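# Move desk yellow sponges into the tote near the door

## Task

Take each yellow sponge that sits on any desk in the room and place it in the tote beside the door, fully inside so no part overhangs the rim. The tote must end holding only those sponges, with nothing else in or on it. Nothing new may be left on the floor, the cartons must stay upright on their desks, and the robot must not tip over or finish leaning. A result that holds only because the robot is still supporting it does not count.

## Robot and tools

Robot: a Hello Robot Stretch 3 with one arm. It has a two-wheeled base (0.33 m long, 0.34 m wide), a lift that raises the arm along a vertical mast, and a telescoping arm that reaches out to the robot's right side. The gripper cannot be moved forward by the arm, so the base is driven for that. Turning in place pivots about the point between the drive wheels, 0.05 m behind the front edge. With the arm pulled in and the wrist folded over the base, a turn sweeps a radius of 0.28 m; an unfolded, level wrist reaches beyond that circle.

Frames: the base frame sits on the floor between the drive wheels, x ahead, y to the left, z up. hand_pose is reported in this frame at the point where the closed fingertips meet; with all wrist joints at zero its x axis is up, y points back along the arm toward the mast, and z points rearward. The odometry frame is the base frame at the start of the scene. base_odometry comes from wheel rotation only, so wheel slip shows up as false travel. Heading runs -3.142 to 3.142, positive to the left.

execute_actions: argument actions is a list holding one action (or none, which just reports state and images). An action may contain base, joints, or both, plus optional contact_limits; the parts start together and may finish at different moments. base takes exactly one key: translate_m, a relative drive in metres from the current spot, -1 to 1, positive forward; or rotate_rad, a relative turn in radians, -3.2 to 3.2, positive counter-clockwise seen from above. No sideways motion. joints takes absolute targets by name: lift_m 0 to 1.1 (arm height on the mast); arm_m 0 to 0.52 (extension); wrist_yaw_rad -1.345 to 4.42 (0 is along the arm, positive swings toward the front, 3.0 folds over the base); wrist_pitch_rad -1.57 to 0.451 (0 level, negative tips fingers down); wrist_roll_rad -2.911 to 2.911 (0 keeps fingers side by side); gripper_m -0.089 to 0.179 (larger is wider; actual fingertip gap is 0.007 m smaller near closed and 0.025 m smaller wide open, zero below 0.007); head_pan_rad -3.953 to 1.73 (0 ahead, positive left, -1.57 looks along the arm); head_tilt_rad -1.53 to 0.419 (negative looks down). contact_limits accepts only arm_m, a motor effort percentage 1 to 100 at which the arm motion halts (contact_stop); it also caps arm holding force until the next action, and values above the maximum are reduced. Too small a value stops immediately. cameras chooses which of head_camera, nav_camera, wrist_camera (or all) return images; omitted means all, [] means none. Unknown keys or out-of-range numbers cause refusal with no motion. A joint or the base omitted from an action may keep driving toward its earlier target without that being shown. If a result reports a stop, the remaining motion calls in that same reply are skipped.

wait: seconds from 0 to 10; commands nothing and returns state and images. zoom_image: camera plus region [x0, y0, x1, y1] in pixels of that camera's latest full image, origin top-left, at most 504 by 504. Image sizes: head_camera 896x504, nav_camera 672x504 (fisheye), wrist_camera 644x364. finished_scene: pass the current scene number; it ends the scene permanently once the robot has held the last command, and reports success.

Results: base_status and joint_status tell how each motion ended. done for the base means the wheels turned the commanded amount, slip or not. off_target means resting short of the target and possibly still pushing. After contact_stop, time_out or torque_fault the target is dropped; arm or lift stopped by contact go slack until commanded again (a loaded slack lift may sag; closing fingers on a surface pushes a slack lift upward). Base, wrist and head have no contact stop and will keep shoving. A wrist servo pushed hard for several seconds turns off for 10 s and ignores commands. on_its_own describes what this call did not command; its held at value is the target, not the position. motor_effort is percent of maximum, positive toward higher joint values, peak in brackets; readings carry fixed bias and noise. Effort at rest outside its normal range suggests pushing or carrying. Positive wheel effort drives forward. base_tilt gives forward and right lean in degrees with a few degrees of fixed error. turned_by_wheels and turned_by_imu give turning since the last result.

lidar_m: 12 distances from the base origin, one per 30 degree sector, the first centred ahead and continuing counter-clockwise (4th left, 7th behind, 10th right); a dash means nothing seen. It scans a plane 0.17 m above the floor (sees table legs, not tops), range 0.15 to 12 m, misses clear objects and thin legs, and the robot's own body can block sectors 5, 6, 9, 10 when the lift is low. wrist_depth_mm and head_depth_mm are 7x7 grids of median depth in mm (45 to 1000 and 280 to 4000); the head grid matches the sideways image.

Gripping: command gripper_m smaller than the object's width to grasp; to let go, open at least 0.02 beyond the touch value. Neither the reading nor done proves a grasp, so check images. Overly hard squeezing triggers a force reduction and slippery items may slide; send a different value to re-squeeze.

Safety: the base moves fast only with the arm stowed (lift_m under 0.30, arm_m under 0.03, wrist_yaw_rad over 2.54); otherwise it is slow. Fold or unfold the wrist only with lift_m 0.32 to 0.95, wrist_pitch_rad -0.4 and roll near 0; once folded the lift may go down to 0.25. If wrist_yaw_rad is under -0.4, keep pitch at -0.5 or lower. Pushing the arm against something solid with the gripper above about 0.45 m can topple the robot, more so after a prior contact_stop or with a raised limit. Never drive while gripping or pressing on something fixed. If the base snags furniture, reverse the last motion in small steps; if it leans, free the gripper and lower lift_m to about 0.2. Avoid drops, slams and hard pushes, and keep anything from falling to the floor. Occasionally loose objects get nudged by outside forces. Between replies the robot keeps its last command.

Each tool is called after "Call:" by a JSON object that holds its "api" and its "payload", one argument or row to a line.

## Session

Call:
{"api": "execute_actions", "payload": {
  "actions": []
}}

Scene clock: 0.00 s.
base_odometry: x=+0.000 y=+0.000 heading=+0.000 (m, m, rad; odometry frame)
turned_by_wheels: +0.000 (rad since the last result)
turned_by_imu: +0.000 (rad since the last result)
base_tilt: forward=+2.7 right=-0.5 (deg)
lidar_m: 2.14 1.65 1.25 1.44 2.04 1.79 1.93 2.36 1.79 1.91 2.27 1.98
head_depth_mm: 1721 2427 2396 2386 2388 2098 2348 / 1932 2508 2501 2510 2460 1993 2299 / 1940 2623 2622 2616 2585 2572 2514 / 1933 2682 2738 2741 2710 2685 2519 / 1938 2805 2836 2814 2838 2779 2510 / 1930 2493 2529 2541 2540 2507 2415 / 1948 2201 2206 2199 2195 2185 2202
base_status: not commanded
joint_positions: lift_m=+0.471 arm_m=+0.001 wrist_yaw_rad=+2.980 wrist_pitch_rad=-0.453 wrist_roll_rad=+0.019 gripper_m=+0.037 head_pan_rad=+0.003 head_tilt_rad=-0.023
joint_status: not commanded
motor_effort: left_wheel=-1 right_wheel=+1 lift_m=+29 arm_m=-1 wrist_yaw_rad=-1 wrist_pitch_rad=+5 wrist_roll_rad=+0 gripper_m=+0 head_pan_rad=-1 head_tilt_rad=+1 (%)
hand_pose: x=+0.0141 y=+0.0711 z=+0.4760 quat_wxyz=(+0.215, +0.706, +0.101, +0.668) (m; base frame)
wrist_depth_mm: - - - - - - - / - - - - - - - / - - - - - - - / 965 949 992 949 919 932 891 / 814 829 - 796 797 776 756 / 704 713 - 677 652 674 674 / 607 611 - 599 598 594 584
pictures: head_camera (sideways: a quarter turn clockwise sets it upright), nav_camera (sideways: a quarter turn counterclockwise sets it upright), wrist_camera
Images, in order (width x height): head_camera 896x504, nav_camera 672x504, wrist_camera 644x364.

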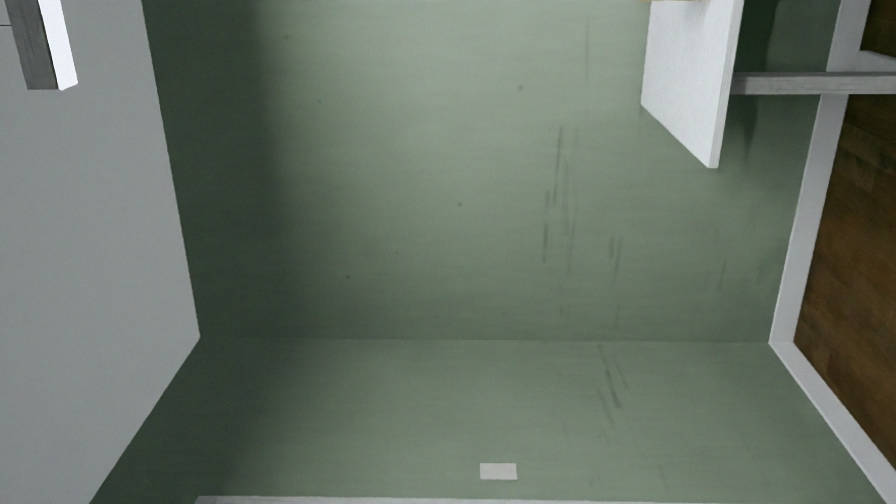

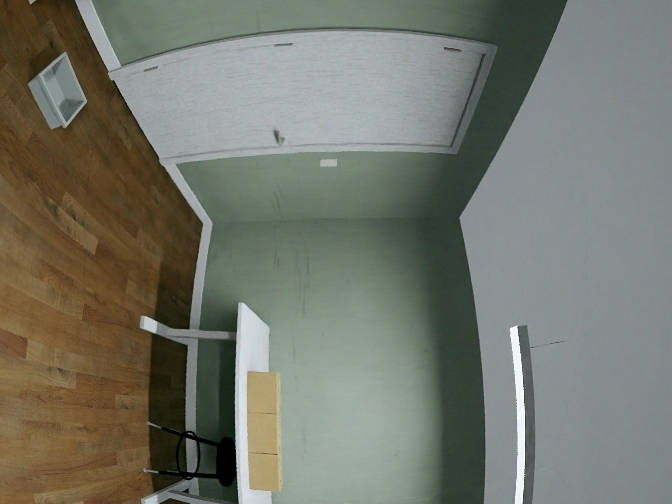

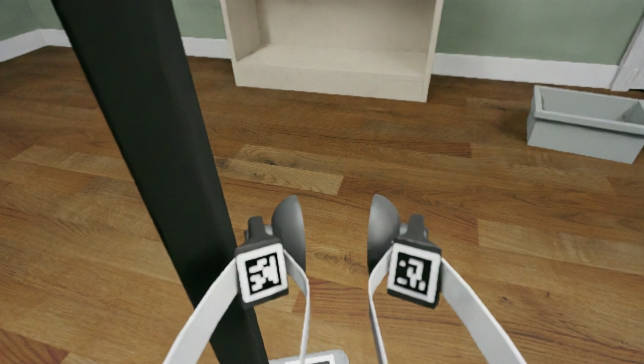

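Call:
{"api": "execute_actions", "payload": {
  "actions": [
    {"joints":{"head_pan_rad":-0.9,"head_tilt_rad":-0.35,"lift_m":0.29}}
  ],
  "cameras": ["head_camera","nav_camera"]
}}

Call:
{"api": "execute_actions", "payload": {
  "actions": [
    {"joints":{"head_pan_rad":-2.1}}
  ],
  "cameras": ["head_camera","nav_camera"]
}}

Call:
{"api": "execute_actions", "payload": {
  "actions": [
    {"joints":{"head_pan_rad":-3.3}}
  ],
  "cameras": ["head_camera","nav_camera"]
}}

Scene clock: 3.60 s.
base_odometry: x=+0.000 y=+0.000 heading=+0.000 (m, m, rad; odometry frame)
turned_by_wheels: +0.000 (rad since the last result)
turned_by_imu: +0.000 (rad since the last result)
base_tilt: forward=+2.7 right=-0.5 (deg)
lidar_m: 2.15 1.65 1.25 1.43 2.04 1.79 1.93 2.35 1.78 1.91 2.27 1.98
head_depth_mm: 2791 2892 2936 3032 2787 2022 1612 / 2750 2902 3058 3245 2774 2036 1607 / 2647 2748 2885 3060 2768 2018 1599 / 2495 2619 2763 2893 2774 2016 1598 / 2394 2496 2612 2386 2596 2016 1587 / 2289 2387 2502 1955 2609 2006 1602 / 2202 2287 2393 1848 2505 2019 1596
base_status: not commanded
joint_positions: lift_m=+0.290 arm_m=+0.001 wrist_yaw_rad=+2.980 wrist_pitch_rad=-0.453 wrist_roll_rad=+0.019 gripper_m=+0.037 head_pan_rad=-0.893 head_tilt_rad=-0.346
joint_status: all done
motor_effort: left_wheel=-1(1) right_wheel=+1(0) lift_m=+26(25) arm_m=-1(1) wrist_yaw_rad=+1(1) wrist_pitch_rad=+5(5) wrist_roll_rad=+0(0) gripper_m=+0(0) head_pan_rad=-2(28) head_tilt_rad=-2(28) (%)
hand_pose: x=+0.0140 y=+0.0710 z=+0.2951 quat_wxyz=(+0.215, +0.705, +0.101, +0.668) (m; base frame)
wrist_depth_mm: - - - - - - - / - - - - - - 879 / 847 - 813 796 795 795 784 / 695 662 652 658 653 657 634 / 560 570 - 558 555 538 530 / 492 503 - - 456 467 466 / 445 - - - 418 419 415
pictures: head_camera (sideways: a quarter turn clockwise sets it upright), nav_camera (sideways: a quarter turn counterclockwise sets it upright)
Images, in order (width x height): head_camera 896x504, nav_camera 672x504.

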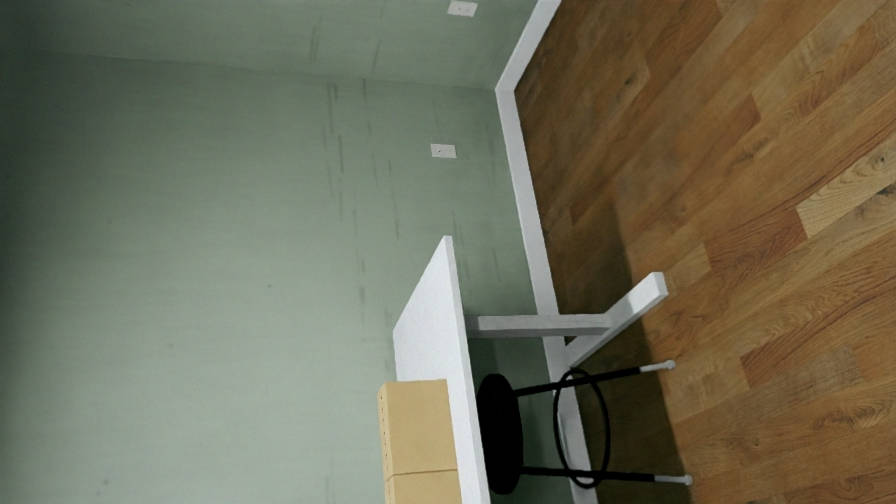

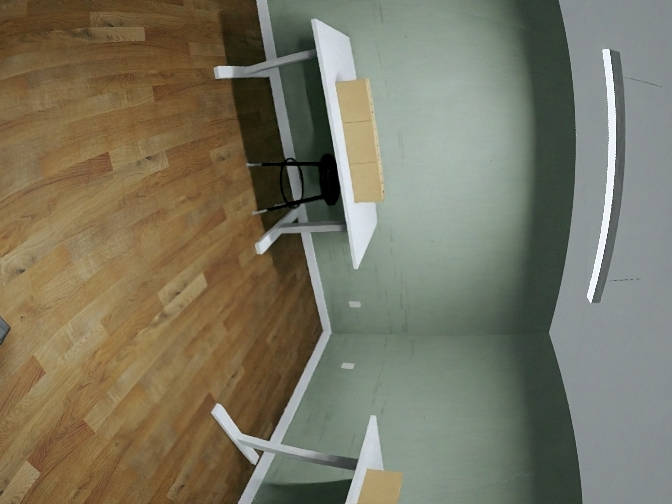

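Scene clock: 4.73 s.
base_odometry: x=+0.000 y=+0.000 heading=+0.000 (m, m, rad; odometry frame)
turned_by_wheels: +0.000 (rad since the last result)
turned_by_imu: +0.000 (rad since the last result)
base_tilt: forward=+2.7 right=-0.5 (deg)
lidar_m: 2.15 1.65 1.24 1.43 2.04 1.78 1.93 2.35 1.78 1.91 2.26 1.97
head_depth_mm: 1974 2092 2177 2311 2440 2038 1612 / 1956 2063 2172 2306 2418 2024 1606 / 1938 2059 2116 1799 2363 1967 1599 / 1936 2041 1504 2262 2347 2013 1602 / 1912 2013 1481 2213 2348 2021 1600 / 1889 1989 1458 2205 2320 2031 1593 / 1886 1960 1451 2180 2310 2031 1594
base_status: not commanded
joint_positions: lift_m=+0.290 arm_m=+0.001 wrist_yaw_rad=+2.980 wrist_pitch_rad=-0.453 wrist_roll_rad=+0.019 gripper_m=+0.037 head_pan_rad=-2.093 head_tilt_rad=-0.346
joint_status: all done
motor_effort: left_wheel=-1(0) right_wheel=+1(1) lift_m=+25(26) arm_m=-1(1) wrist_yaw_rad=+0(1) wrist_pitch_rad=+5(5) wrist_roll_rad=+1(0) gripper_m=+0(0) head_pan_rad=-3(30) head_tilt_rad=-1(2) (%)
hand_pose: x=+0.0140 y=+0.0710 z=+0.2951 quat_wxyz=(+0.215, +0.705, +0.101, +0.668) (m; base frame)
wrist_depth_mm: - - - - - - - / - - - - - - 900 / 847 - 820 814 815 762 769 / 685 662 648 654 647 643 643 / 578 575 - 560 573 545 547 / 490 509 - - 460 470 468 / 444 - - - 420 418 411
pictures: head_camera (sideways: a quarter turn clockwise sets it upright), nav_camera (sideways: a quarter turn counterclockwise sets it upright)
Images, in order (width x height): head_camera 896x504, nav_camera 672x504.

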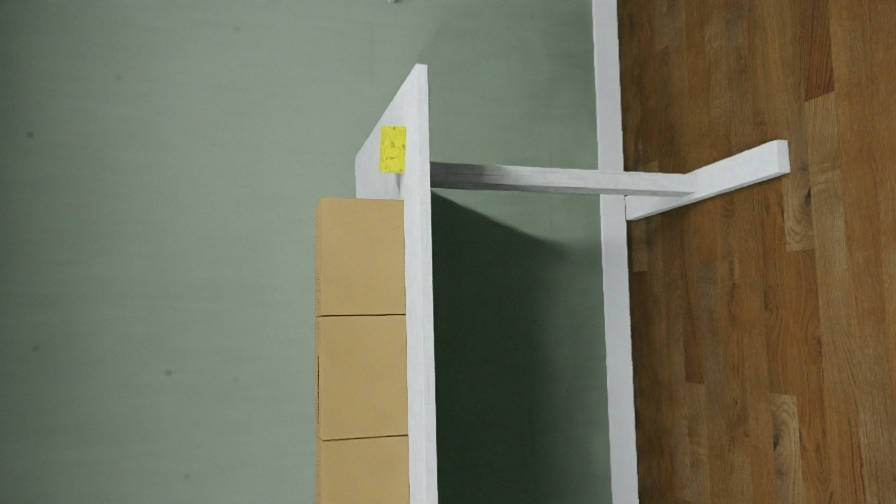

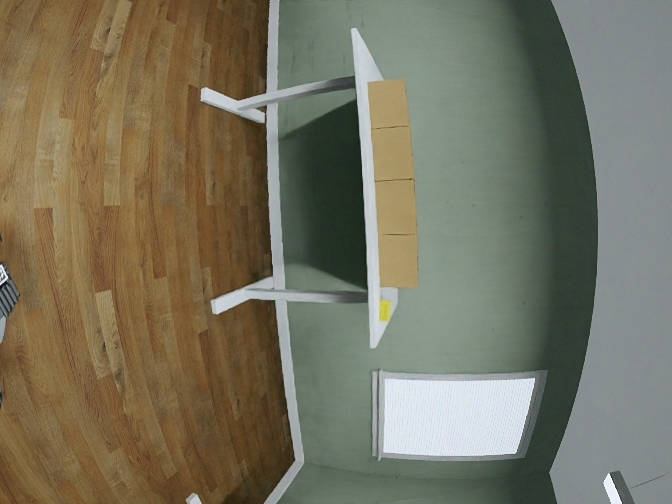

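Scene clock: 5.87 s.
base_odometry: x=+0.000 y=+0.000 heading=+0.000 (m, m, rad; odometry frame)
turned_by_wheels: +0.000 (rad since the last result)
turned_by_imu: +0.000 (rad since the last result)
base_tilt: forward=+2.6 right=-0.4 (deg)
lidar_m: 2.15 1.65 1.24 1.44 2.03 1.79 1.93 2.36 1.78 1.91 2.27 1.98
head_depth_mm: 1837 1908 1513 2099 2216 2032 1606 / 1878 1959 1513 2157 2273 2033 1599 / 1909 1998 1547 2226 2348 2022 1599 / 1975 2067 1599 2313 2402 2011 1600 / 2029 2124 2179 2355 2461 2023 1590 / 2088 2191 2285 2004 2488 2012 1595 / 2135 2262 2354 2498 2602 2010 1593
base_status: not commanded
joint_positions: lift_m=+0.290 arm_m=+0.001 wrist_yaw_rad=+2.980 wrist_pitch_rad=-0.453 wrist_roll_rad=+0.019 gripper_m=+0.037 head_pan_rad=-3.293 head_tilt_rad=-0.346
joint_status: all done
motor_effort: left_wheel=-1(1) right_wheel=+1(1) lift_m=+25(25) arm_m=-1(1) wrist_yaw_rad=-1(1) wrist_pitch_rad=+5(5) wrist_roll_rad=+0(1) gripper_m=+0(0) head_pan_rad=-3(30) head_tilt_rad=-1(2) (%)
hand_pose: x=+0.0140 y=+0.0710 z=+0.2951 quat_wxyz=(+0.215, +0.705, +0.101, +0.668) (m; base frame)
wrist_depth_mm: - - - - - - - / - - - - - - 870 / 849 - 817 796 791 774 774 / 676 671 668 660 652 634 635 / 573 572 - 559 567 550 540 / 484 498 - - 455 478 467 / 440 - - - 421 415 414
pictures: head_camera (sideways: a quarter turn clockwise sets it upright), nav_camera (sideways: a quarter turn counterclockwise sets it upright)
Images, in order (width x height): head_camera 896x504, nav_camera 672x504.

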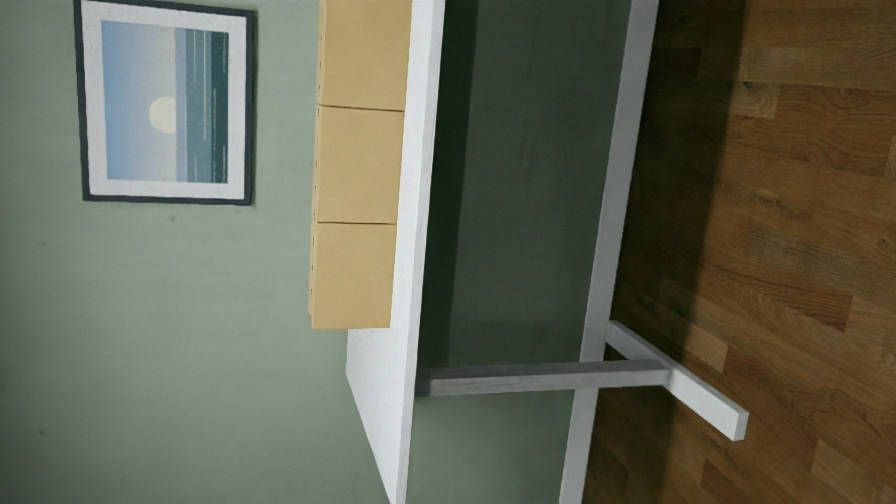

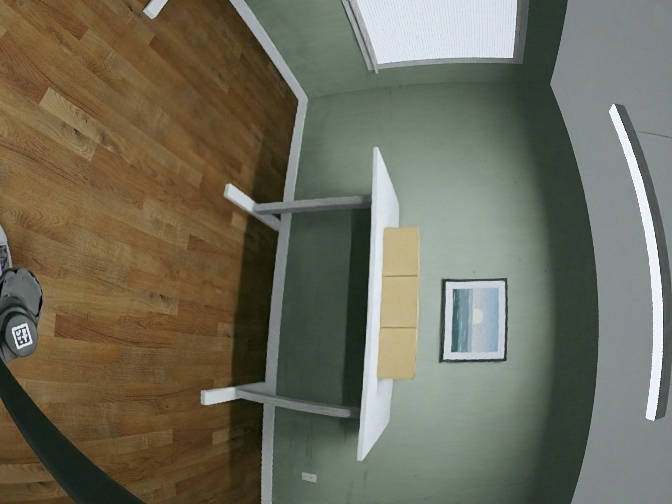

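Call:
{"api": "execute_actions", "payload": {
  "actions": [
    {"base":{"rotate_rad":0.41},"joints":{"head_pan_rad":-3.14,"head_tilt_rad":-0.6}}
  ],
  "cameras": ["nav_camera"]
}}

Call:
{"api": "execute_actions", "payload": {
  "actions": [
    {"base":{"translate_m":-1.0}}
  ],
  "cameras": ["head_camera","nav_camera"]
}}

Scene clock: 21.47 s.
base_odometry: x=+0.000 y=+0.000 heading=+0.410 (m, m, rad; odometry frame)
turned_by_wheels: +0.410 (rad since the last result)
turned_by_imu: +0.403 (rad since the last result)
base_tilt: forward=+2.7 right=-0.4 (deg)
lidar_m: 1.70 1.25 1.44 1.86 2.18 1.93 2.47 1.78 1.91 2.66 1.98 2.14
head_depth_mm: 2134 2245 2446 2283 1909 1552 1320 / 2313 2475 2661 2480 1918 1554 1313 / 2528 2703 2923 2482 1909 1554 1312 / 2575 2776 3001 2467 1907 1547 1309 / 2376 2557 2776 2457 1914 1543 1304 / 2218 2365 2564 2439 1889 1546 1309 / 2070 2192 2376 2451 1899 1546 1298
base_status: done
joint_positions: lift_m=+0.290 arm_m=+0.001 wrist_yaw_rad=+2.980 wrist_pitch_rad=-0.453 wrist_roll_rad=+0.019 gripper_m=+0.037 head_pan_rad=-3.147 head_tilt_rad=-0.593
joint_status: all done
motor_effort: left_wheel=-4(13) right_wheel=+4(10) lift_m=+25(25) arm_m=-1(1) wrist_yaw_rad=+1(0) wrist_pitch_rad=+5(5) wrist_roll_rad=+0(1) gripper_m=+0(0) head_pan_rad=+2(10) head_tilt_rad=-3(24) (%)
hand_pose: x=+0.0140 y=+0.0710 z=+0.2951 quat_wxyz=(+0.215, +0.705, +0.101, +0.668) (m; base frame)
wrist_depth_mm: - - - - - - - / - - - - - - - / 848 - 820 814 804 782 773 / 679 658 667 664 658 646 630 / 571 564 - 560 569 547 532 / 489 504 - - 459 472 468 / 445 - - - 429 417 415
pictures: nav_camera (sideways: a quarter turn counterclockwise sets it upright)
Images, in order (width x height): nav_camera 672x504.

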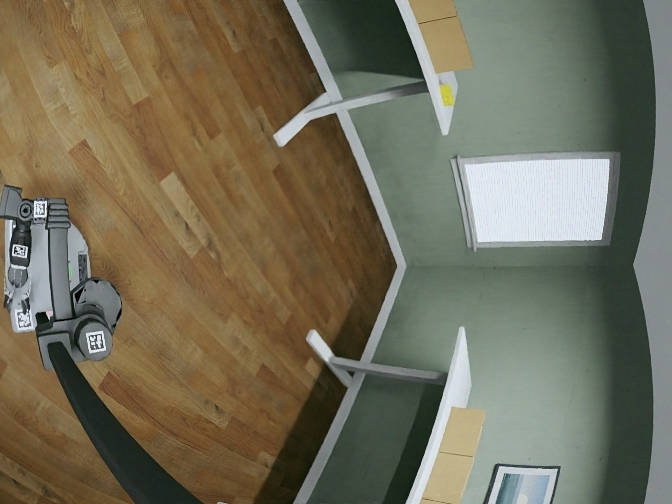

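Scene clock: 26.47 s.
base_odometry: x=-0.917 y=-0.398 heading=+0.410 (m, m, rad; odometry frame)
turned_by_wheels: +0.000 (rad since the last result)
turned_by_imu: -0.003 (rad since the last result)
base_tilt: forward=+2.7 right=-0.5 (deg)
lidar_m: 2.57 1.97 2.30 1.55 1.52 1.08 1.64 1.46 1.04 1.76 2.78 2.56
head_depth_mm: 1503 1583 1703 1825 1867 1547 1319 / 1618 1728 1850 2008 1917 1557 1313 / 1753 1878 2050 2191 1895 1551 1311 / 1693 1865 2065 2215 1897 1551 1304 / 1576 1693 1869 2048 1894 1553 1311 / 1463 1573 1706 1870 1886 1547 1306 / 1370 1466 1584 1720 1813 1545 1308
base_status: done
joint_positions: lift_m=+0.290 arm_m=+0.001 wrist_yaw_rad=+2.980 wrist_pitch_rad=-0.453 wrist_roll_rad=+0.019 gripper_m=+0.037 head_pan_rad=-3.147 head_tilt_rad=-0.594
joint_status: not commanded
motor_effort: left_wheel=-4(16) right_wheel=+3(6) lift_m=+25(25) arm_m=-1(1) wrist_yaw_rad=+0(1) wrist_pitch_rad=+4(5) wrist_roll_rad=+1(0) gripper_m=+0(0) head_pan_rad=+2(2) head_tilt_rad=-3(3) (%)
hand_pose: x=+0.0140 y=+0.0710 z=+0.2951 quat_wxyz=(+0.215, +0.705, +0.101, +0.668) (m; base frame)
wrist_depth_mm: - - - - - - - / - - - - - - - / 846 - 823 811 785 769 778 / 696 651 662 658 660 630 653 / 570 562 - 556 581 546 541 / 495 499 - - 460 472 479 / 441 - - - 420 415 410
pictures: head_camera (sideways: a quarter turn clockwise sets it upright), nav_camera (sideways: a quarter turn counterclockwise sets it upright)
Images, in order (width x height): head_camera 896x504, nav_camera 672x504.

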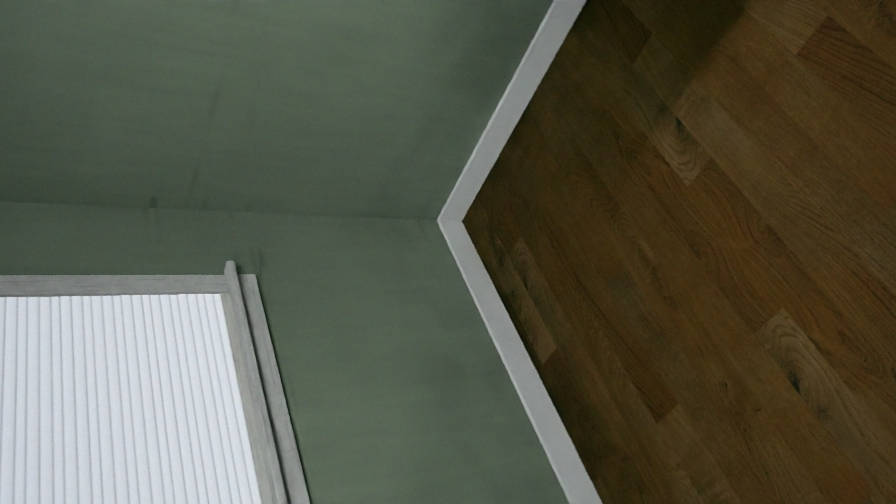

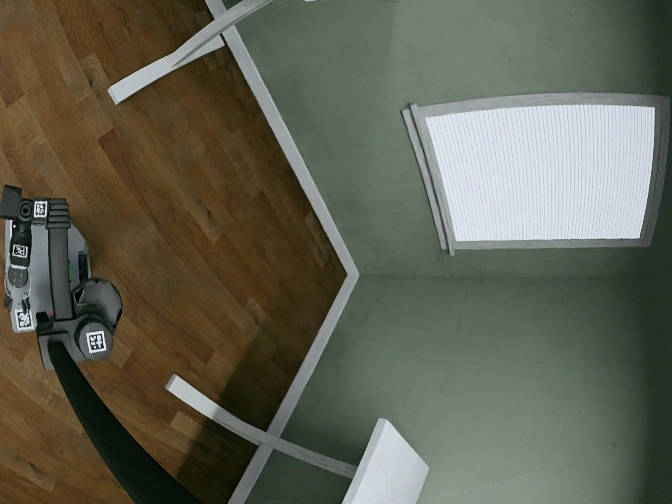

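Call:
{"api": "execute_actions", "payload": {
  "actions": [
    {"base":{"translate_m":-1.0},"joints":{"head_pan_rad":1.0,"head_tilt_rad":-0.4}}
  ],
  "cameras": ["head_camera","nav_camera"]
}}

Scene clock: 33.23 s.
base_odometry: x=-1.835 y=-0.797 heading=+0.410 (m, m, rad; odometry frame)
turned_by_wheels: +0.000 (rad since the last result)
turned_by_imu: -0.002 (rad since the last result)
base_tilt: forward=+2.6 right=-0.5 (deg)
lidar_m: 3.41 2.78 0.75 0.74 0.86 0.87 0.81 0.72 0.72 0.86 0.95 3.50
head_depth_mm: 2530 2677 2806 2981 2479 1871 1510 / 2574 2716 2813 3034 2496 1868 1505 / 2633 2792 1528 1005 747 1800 1508 / 2676 2845 1096 933 677 1679 1499 / 2248 2367 944 911 674 1743 1502 / 1805 1865 1786 993 674 1739 1495 / 1462 1504 1529 988 673 840 880
base_status: done
joint_positions: lift_m=+0.290 arm_m=+0.001 wrist_yaw_rad=+2.980 wrist_pitch_rad=-0.453 wrist_roll_rad=+0.019 gripper_m=+0.037 head_pan_rad=+0.993 head_tilt_rad=-0.409
joint_status: all done
motor_effort: left_wheel=-3(15) right_wheel=+3(6) lift_m=+25(26) arm_m=-1(1) wrist_yaw_rad=+0(0) wrist_pitch_rad=+5(5) wrist_roll_rad=+0(0) gripper_m=+0(0) head_pan_rad=+2(29) head_tilt_rad=+5(24) (%)
hand_pose: x=+0.0140 y=+0.0710 z=+0.2951 quat_wxyz=(+0.215, +0.705, +0.101, +0.668) (m; base frame)
wrist_depth_mm: 657 - - - - - - / 692 - - 912 - - - / 747 - 821 807 763 772 773 / 691 658 668 655 634 637 646 / 565 571 - 560 577 547 548 / 493 498 - - 459 465 479 / 443 - - - 423 417 414
pictures: head_camera (sideways: a quarter turn clockwise sets it upright), nav_camera (sideways: a quarter turn counterclockwise sets it upright)
Images, in order (width x height): head_camera 896x504, nav_camera 672x504.

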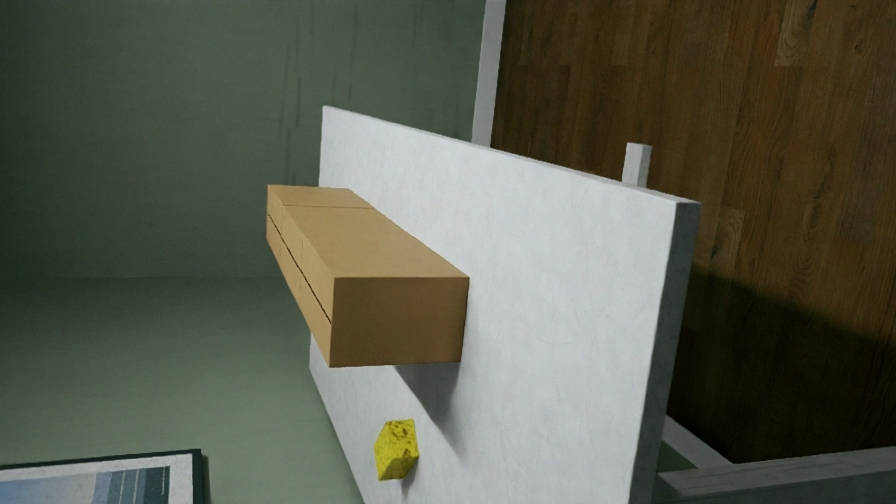

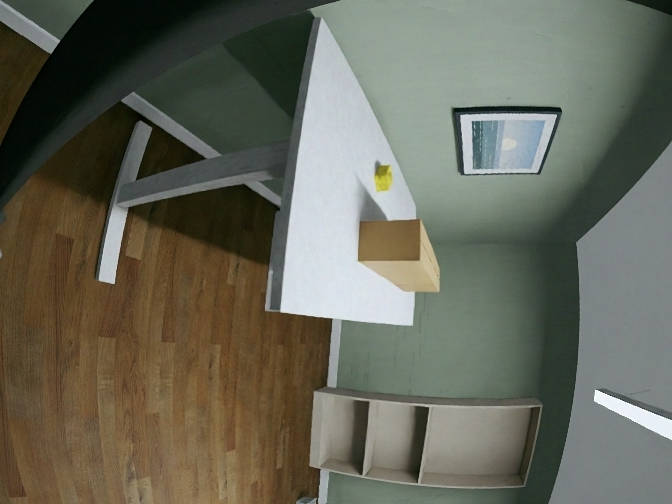

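Call:
{"api": "execute_actions", "payload": {
  "actions": [
    {"base":{"translate_m":-0.36},"joints":{"head_pan_rad":0.95,"head_tilt_rad":-0.35}}
  ],
  "cameras": ["head_camera","nav_camera"]
}}

Call:
{"api": "execute_actions", "payload": {
  "actions": [
    {"joints":{"head_pan_rad":-0.9,"head_tilt_rad":-0.3}}
  ],
  "cameras": ["head_camera","nav_camera"]
}}

Scene clock: 36.97 s.
base_odometry: x=-2.165 y=-0.940 heading=+0.410 (m, m, rad; odometry frame)
turned_by_wheels: +0.000 (rad since the last result)
turned_by_imu: -0.001 (rad since the last result)
base_tilt: forward=+2.6 right=-0.4 (deg)
lidar_m: 3.40 3.08 0.89 0.70 0.63 0.63 0.51 0.45 0.46 0.54 1.01 3.79
head_depth_mm: 2786 2901 3053 1175 835 2011 1577 / 2797 2948 1964 1098 882 1995 1585 / 2849 2992 3089 1109 879 1986 1577 / 2599 2799 2643 1163 939 1027 1096 / 1844 1922 1935 1156 950 1833 1535 / 1386 1422 1524 1149 1492 1671 1547 / 1168 1198 1227 1150 1247 1322 1361
base_status: done
joint_positions: lift_m=+0.290 arm_m=+0.001 wrist_yaw_rad=+2.980 wrist_pitch_rad=-0.453 wrist_roll_rad=+0.019 gripper_m=+0.037 head_pan_rad=+0.957 head_tilt_rad=-0.359
joint_status: all done
motor_effort: left_wheel=-4(15) right_wheel=+3(7) lift_m=+25(25) arm_m=-1(1) wrist_yaw_rad=+1(1) wrist_pitch_rad=+5(4) wrist_roll_rad=+0(0) gripper_m=+0(0) head_pan_rad=-2(5) head_tilt_rad=+5(14) (%)
hand_pose: x=+0.0140 y=+0.0710 z=+0.2950 quat_wxyz=(+0.215, +0.705, +0.101, +0.668) (m; base frame)
wrist_depth_mm: 482 - 739 920 - - - / 510 - 779 955 - 876 - / 538 - 791 798 766 797 730 / 566 637 674 652 669 655 642 / 551 560 - 554 567 540 538 / 495 498 - - 459 467 465 / 439 - - - 419 414 419
pictures: head_camera (sideways: a quarter turn clockwise sets it upright), nav_camera (sideways: a quarter turn counterclockwise sets it upright)
Images, in order (width x height): head_camera 896x504, nav_camera 672x504.

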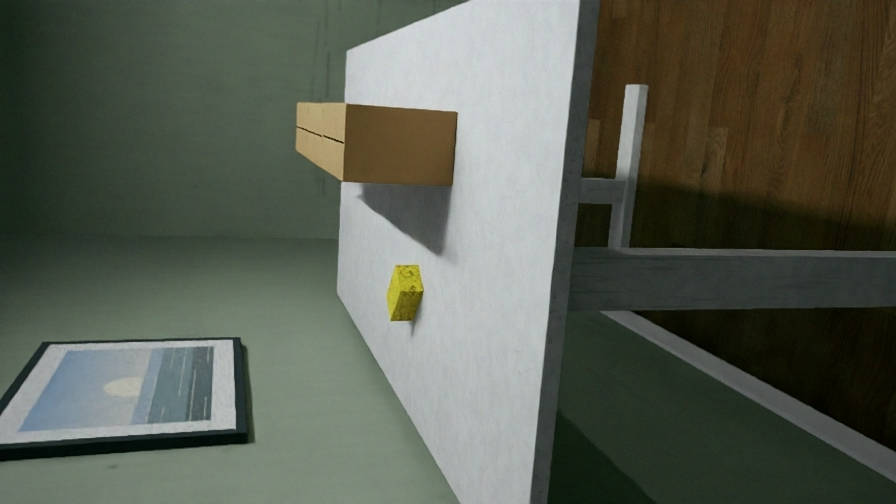

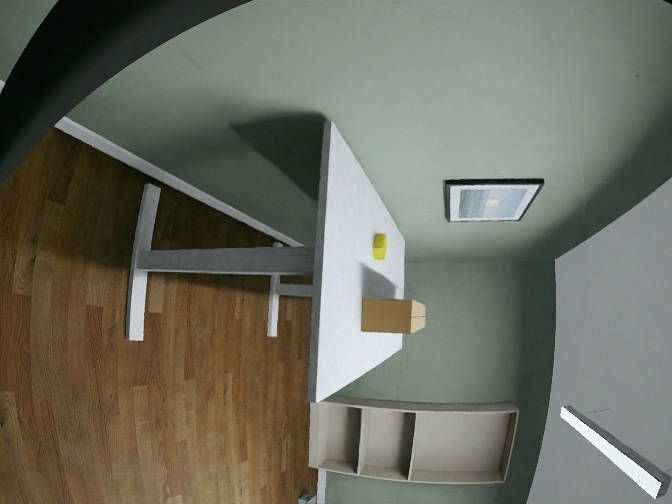

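Scene clock: 38.37 s.
base_odometry: x=-2.165 y=-0.940 heading=+0.410 (m, m, rad; odometry frame)
turned_by_wheels: +0.000 (rad since the last result)
turned_by_imu: +0.000 (rad since the last result)
base_tilt: forward=+2.7 right=-0.5 (deg)
lidar_m: 3.39 3.08 0.89 0.70 0.62 0.63 0.51 0.46 0.46 0.54 1.01 3.78
head_depth_mm: 1191 1196 1198 1169 1209 1214 1218 / 1619 1631 1633 1397 1648 1651 1568 / 2526 2519 2563 1385 2521 2122 1664 / 3630 3742 - 1376 2547 1956 1554 / 3577 3749 3901 1375 2507 2050 1599 / 3600 3707 3810 1239 2785 2132 1657 / 3500 3715 3822 1370 2797 2129 1648
base_status: not commanded
joint_positions: lift_m=+0.290 arm_m=+0.001 wrist_yaw_rad=+2.980 wrist_pitch_rad=-0.453 wrist_roll_rad=+0.019 gripper_m=+0.037 head_pan_rad=-0.893 head_tilt_rad=-0.310
joint_status: all done
motor_effort: left_wheel=-3(3) right_wheel=+3(3) lift_m=+25(25) arm_m=-1(1) wrist_yaw_rad=-1(0) wrist_pitch_rad=+5(5) wrist_roll_rad=+1(1) gripper_m=+0(1) head_pan_rad=-3(29) head_tilt_rad=+7(13) (%)
hand_pose: x=+0.0140 y=+0.0710 z=+0.2950 quat_wxyz=(+0.215, +0.705, +0.101, +0.668) (m; base frame)
wrist_depth_mm: 489 - 735 927 - - - / 522 - 762 952 - 876 - / 546 - 782 796 809 780 752 / 562 632 656 672 651 645 628 / 557 567 - 552 567 550 533 / 486 490 - - 459 473 471 / 440 - - - 420 421 410
pictures: head_camera (sideways: a quarter turn clockwise sets it upright), nav_camera (sideways: a quarter turn counterclockwise sets it upright)
Images, in order (width x height): head_camera 896x504, nav_camera 672x504.

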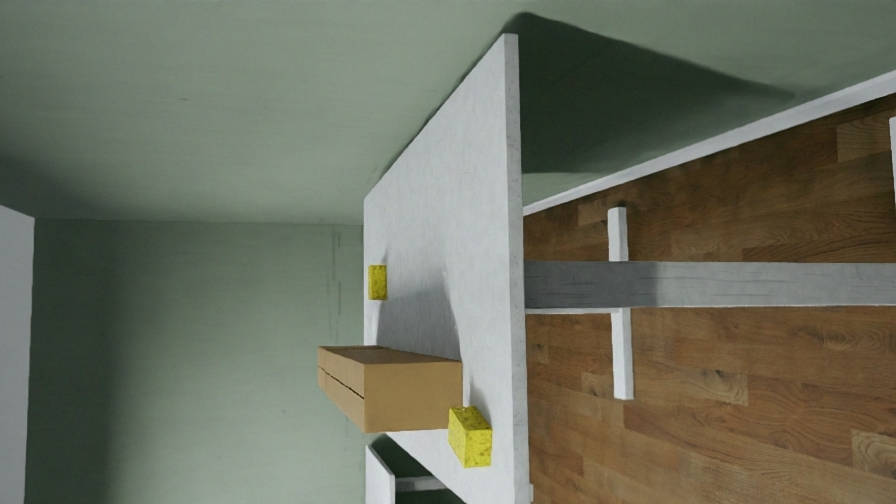

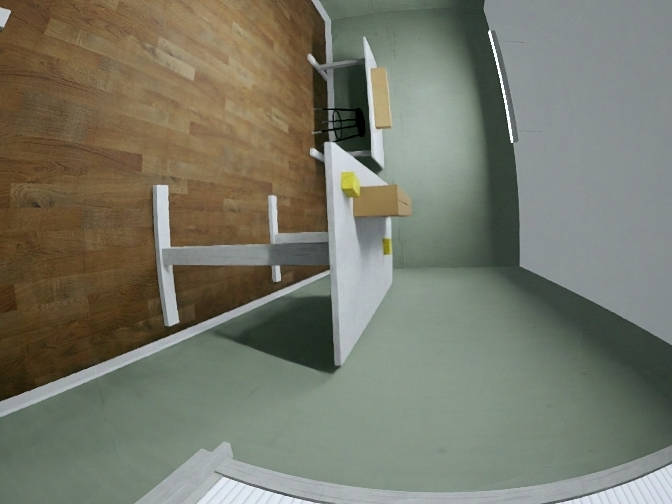

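Call:
{"api": "execute_actions", "payload": {
  "actions": [
    {"base":{"rotate_rad":1.224},"joints":{"head_pan_rad":-0.3,"head_tilt_rad":-0.7}}
  ],
  "cameras": ["nav_camera"]
}}

Call:
{"api": "execute_actions", "payload": {
  "actions": [
    {"base":{"translate_m":0.70},"joints":{"lift_m":1.08,"wrist_yaw_rad":-0.3,"wrist_pitch_rad":-0.55}}
  ]
}}

Scene clock: 55.83 s.
base_odometry: x=-2.165 y=-0.940 heading=+1.633 (m, m, rad; odometry frame)
turned_by_wheels: +1.224 (rad since the last result)
turned_by_imu: +1.203 (rad since the last result)
base_tilt: forward=+2.6 right=-0.5 (deg)
lidar_m: 0.90 0.66 0.62 0.64 0.48 0.45 0.47 0.62 1.16 3.66 3.40 0.89
head_depth_mm: 2729 1188 828 2131 1724 1447 1248 / 1662 1036 868 2148 1717 1441 1244 / 1107 1031 868 2128 1720 1404 1244 / 2687 1092 865 2053 1672 1397 1238 / 1873 1087 929 1096 1588 1401 1235 / 1572 1084 1611 1878 1706 1429 1239 / 1277 1076 1283 1451 1505 1421 1238
base_status: done
joint_positions: lift_m=+0.290 arm_m=+0.001 wrist_yaw_rad=+2.980 wrist_pitch_rad=-0.453 wrist_roll_rad=+0.019 gripper_m=+0.037 head_pan_rad=-0.307 head_tilt_rad=-0.692
joint_status: all done
motor_effort: left_wheel=-4(13) right_wheel=+4(13) lift_m=+25(25) arm_m=-1(1) wrist_yaw_rad=+1(1) wrist_pitch_rad=+4(5) wrist_roll_rad=+0(0) gripper_m=+1(0) head_pan_rad=+3(23) head_tilt_rad=-5(33) (%)
hand_pose: x=+0.0140 y=+0.0710 z=+0.2950 quat_wxyz=(+0.215, +0.705, +0.101, +0.668) (m; base frame)
wrist_depth_mm: 411 - 704 644 595 560 516 / 427 - 756 709 657 594 556 / 444 - 787 760 723 652 589 / 461 531 669 657 662 637 630 / 466 541 - 549 573 551 540 / 462 505 - - 460 480 468 / 442 - - - 420 416 419
pictures: nav_camera (sideways: a quarter turn counterclockwise sets it upright)
Images, in order (width x height): nav_camera 672x504.

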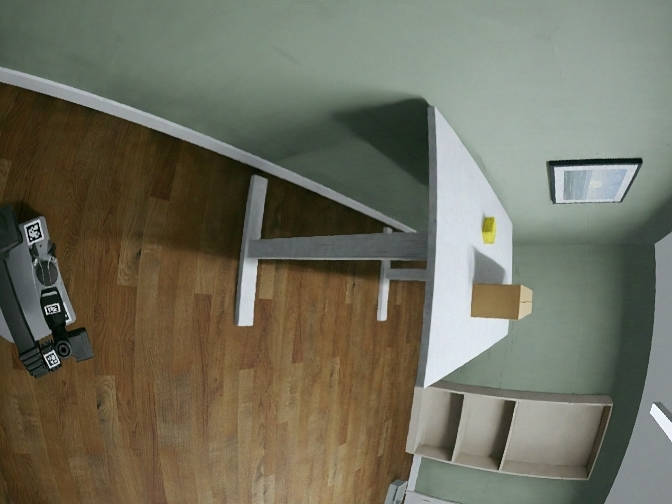

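Scene clock: 63.83 s.
base_odometry: x=-2.208 y=-0.241 heading=+1.633 (m, m, rad; odometry frame)
turned_by_wheels: +0.000 (rad since the last result)
turned_by_imu: +0.003 (rad since the last result)
base_tilt: forward=+2.7 right=-0.4 (deg)
lidar_m: 0.44 0.31 0.30 0.31 0.41 1.02 1.10 1.46 2.79 3.94 0.27 0.27
head_depth_mm: 2249 1104 752 569 459 384 330 / 2277 1103 689 569 457 383 330 / 2305 1094 685 567 456 383 329 / 1504 1091 745 566 456 382 329 / 1025 1018 741 564 455 381 328 / 759 798 741 563 454 381 328 / 605 628 652 561 453 380 328
base_status: done
joint_positions: lift_m=+1.080 arm_m=+0.001 wrist_yaw_rad=-0.297 wrist_pitch_rad=-0.562 wrist_roll_rad=+0.019 gripper_m=+0.037 head_pan_rad=-0.307 head_tilt_rad=-0.692
joint_status: all done
motor_effort: left_wheel=-5(10) right_wheel=+4(11) lift_m=+33(34) arm_m=-1(1) wrist_yaw_rad=-3(3) wrist_pitch_rad=+4(4) wrist_roll_rad=+1(1) gripper_m=+0(1) head_pan_rad=+2(3) head_tilt_rad=-3(4) (%)
hand_pose: x=-0.0813 y=-0.3409 z=+1.0616 quat_wxyz=(+0.636, +0.091, -0.707, -0.296) (m; base frame)
wrist_depth_mm: - - - - - - - / - - - - - - - / - - - - - - - / 355 350 346 - - - - / 306 306 307 - - - - / 272 271 271 - - - - / 242 240 245 - - - -
pictures: head_camera (sideways: a quarter turn clockwise sets it upright), nav_camera (sideways: a quarter turn counterclockwise sets it upright), wrist_camera
Images, in order (width x height): head_camera 896x504, nav_camera 672x504, wrist_camera 644x364.

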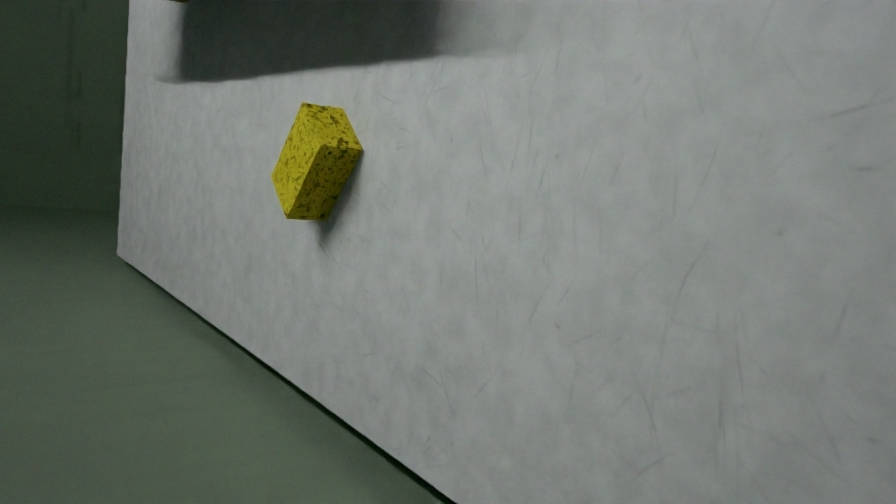

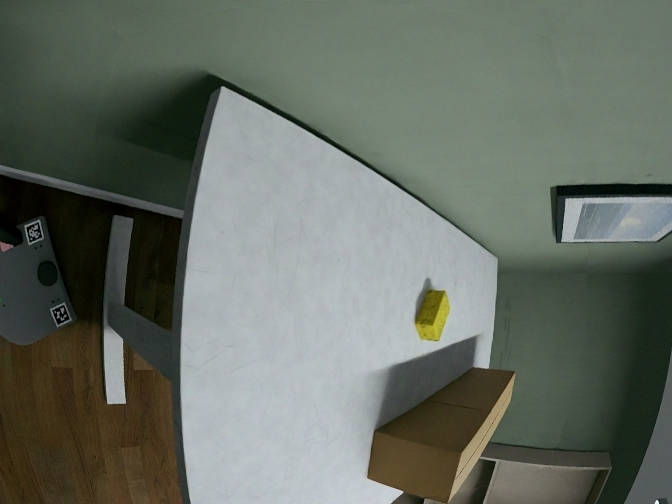

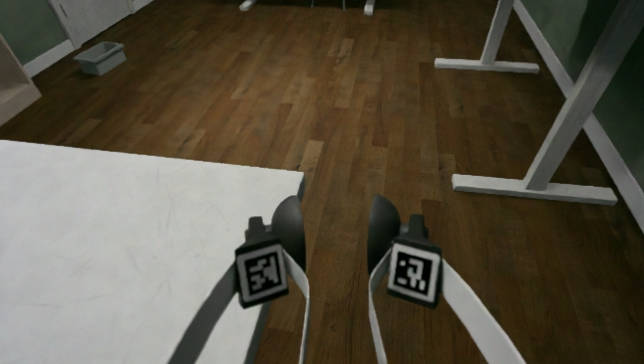

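Call:
{"api": "zoom_image", "payload": {
  "camera": "nav_camera",
  "region": [360, 240, 560, 440]
}}

Call:
{"api": "zoom_image", "payload": {
  "camera": "head_camera",
  "region": [120, 0, 420, 250]
}}

Region (360, 240, 560, 440) of nav_camera's 672x504 image, scaled by 2.520, with more detail than that image has.

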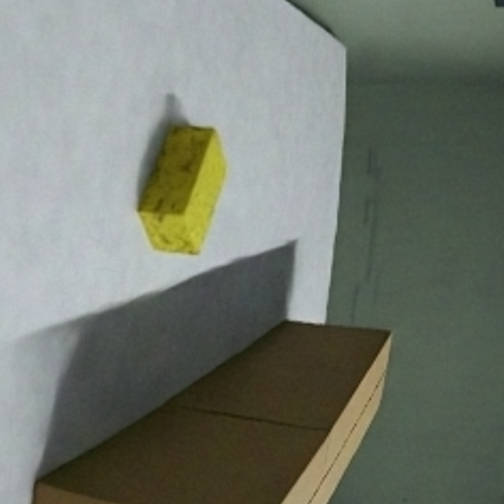

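Region (120, 0, 420, 250) of head_camera's 896x504 image, scaled by 1.680, with more detail than that image has.

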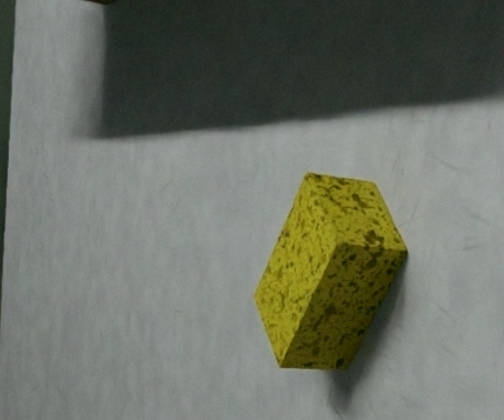

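Call:
{"api": "execute_actions", "payload": {
  "actions": [
    {"base":{"rotate_rad":1.042},"joints":{"lift_m":1.1,"wrist_yaw_rad":0.967,"wrist_pitch_rad":-0.6,"gripper_m":0.135,"arm_m":0.42,"head_pan_rad":-1.5,"head_tilt_rad":-0.55}}
  ]
}}

Scene clock: 76.17 s.
base_odometry: x=-2.208 y=-0.241 heading=+2.675 (m, m, rad; odometry frame)
turned_by_wheels: +1.042 (rad since the last result)
turned_by_imu: +1.026 (rad since the last result)
base_tilt: forward=+2.7 right=-0.4 (deg)
lidar_m: 0.30 0.31 0.41 0.99 1.10 1.46 2.79 3.97 0.27 0.27 0.45 0.31
head_depth_mm: 2359 882 701 655 540 433 362 / - 972 953 716 539 432 362 / 2246 - 989 713 538 432 361 / 2296 2440 984 685 536 431 361 / 2236 2137 981 709 536 430 361 / 1327 1343 1116 707 534 430 360 / 864 921 928 705 534 429 359
base_status: done
joint_positions: lift_m=+1.100 arm_m=+0.420 wrist_yaw_rad=+0.966 wrist_pitch_rad=-0.611 wrist_roll_rad=+0.019 gripper_m=+0.135 head_pan_rad=-1.493 head_tilt_rad=-0.557
joint_status: all done
motor_effort: left_wheel=-4(10) right_wheel=+4(9) lift_m=+33(34) arm_m=+3(3) wrist_yaw_rad=+0(2) wrist_pitch_rad=+4(4) wrist_roll_rad=+0(0) gripper_m=+1(88) head_pan_rad=-3(29) head_tilt_rad=+4(21) (%)
hand_pose: x=+0.1397 y=-0.6763 z=+1.0718 quat_wxyz=(+0.692, +0.503, -0.505, +0.120) (m; base frame)
wrist_depth_mm: 207 232 270 325 404 518 558 / 221 253 296 365 450 468 461 / 240 274 330 392 397 397 390 / 258 301 355 347 345 342 338 / 281 319 311 308 306 308 297 / 285 - 276 275 271 265 264 / 254 252 247 249 212 222 242
pictures: head_camera (sideways: a quarter turn clockwise sets it upright), nav_camera (sideways: a quarter turn counterclockwise sets it upright), wrist_camera
Images, in order (width x height): head_camera 896x504, nav_camera 672x504, wrist_camera 644x364.

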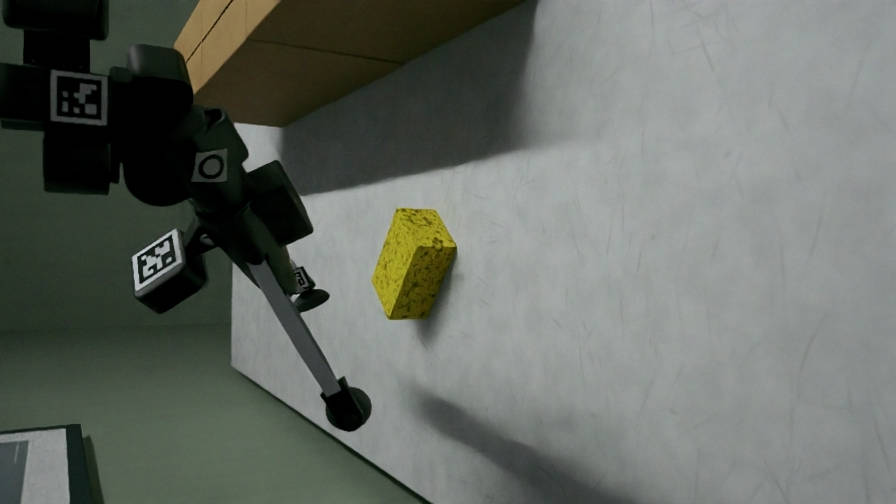

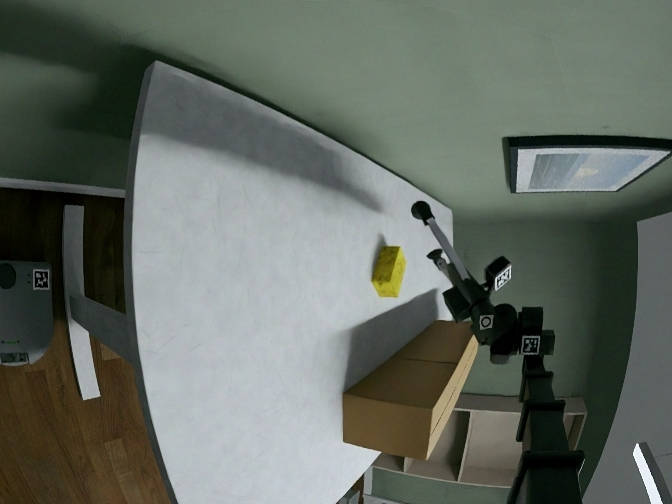

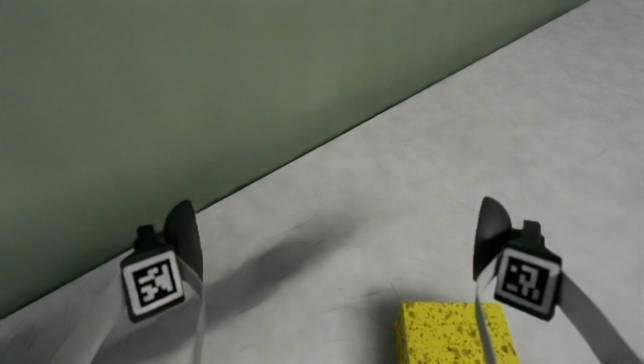

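Call:
{"api": "execute_actions", "payload": {
  "actions": [
    {"joints":{"arm_m":0.51,"wrist_pitch_rad":-0.75}}
  ],
  "cameras": ["wrist_camera"]
}}

Scene clock: 80.37 s.
base_odometry: x=-2.208 y=-0.241 heading=+2.675 (m, m, rad; odometry frame)
turned_by_wheels: +0.000 (rad since the last result)
turned_by_imu: +0.000 (rad since the last result)
base_tilt: forward=+2.7 right=-0.4 (deg)
lidar_m: 0.30 0.31 0.41 0.99 1.10 1.45 2.78 3.96 0.27 0.27 0.45 0.31
head_depth_mm: 2242 997 703 654 540 434 362 / - 1065 955 713 539 433 362 / 2232 - 1024 712 538 432 361 / 2290 2436 982 684 537 431 361 / 2247 2410 1047 708 535 431 361 / 1326 1345 1045 706 534 430 360 / 864 922 928 705 533 430 359
base_status: not commanded
joint_positions: lift_m=+1.100 arm_m=+0.510 wrist_yaw_rad=+0.966 wrist_pitch_rad=-0.758 wrist_roll_rad=+0.019 gripper_m=+0.135 head_pan_rad=-1.493 head_tilt_rad=-0.557
joint_status: all done
motor_effort: left_wheel=-4(4) right_wheel=+4(3) lift_m=+32(33) arm_m=+3(3) wrist_yaw_rad=+0(0) wrist_pitch_rad=+3(4) wrist_roll_rad=+0(0) gripper_m=+0(0) head_pan_rad=-2(3) head_tilt_rad=+4(4) (%)
hand_pose: x=+0.1179 y=-0.7512 z=+1.0448 quat_wxyz=(+0.699, +0.537, -0.466, +0.068) (m; base frame)
wrist_depth_mm: 222 255 296 362 417 413 400 / 242 276 331 368 358 357 358 / 263 307 330 324 325 322 315 / 291 296 295 294 288 287 285 / 273 277 267 264 262 266 256 / 248 - 244 244 243 236 239 / 232 227 225 184 220 222 220
pictures: wrist_camera
Images, in order (width x height): wrist_camera 644x364.

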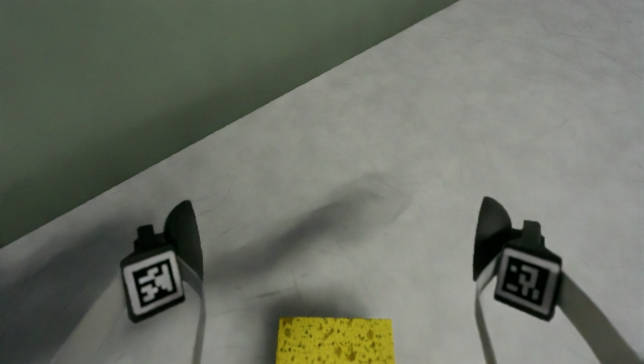

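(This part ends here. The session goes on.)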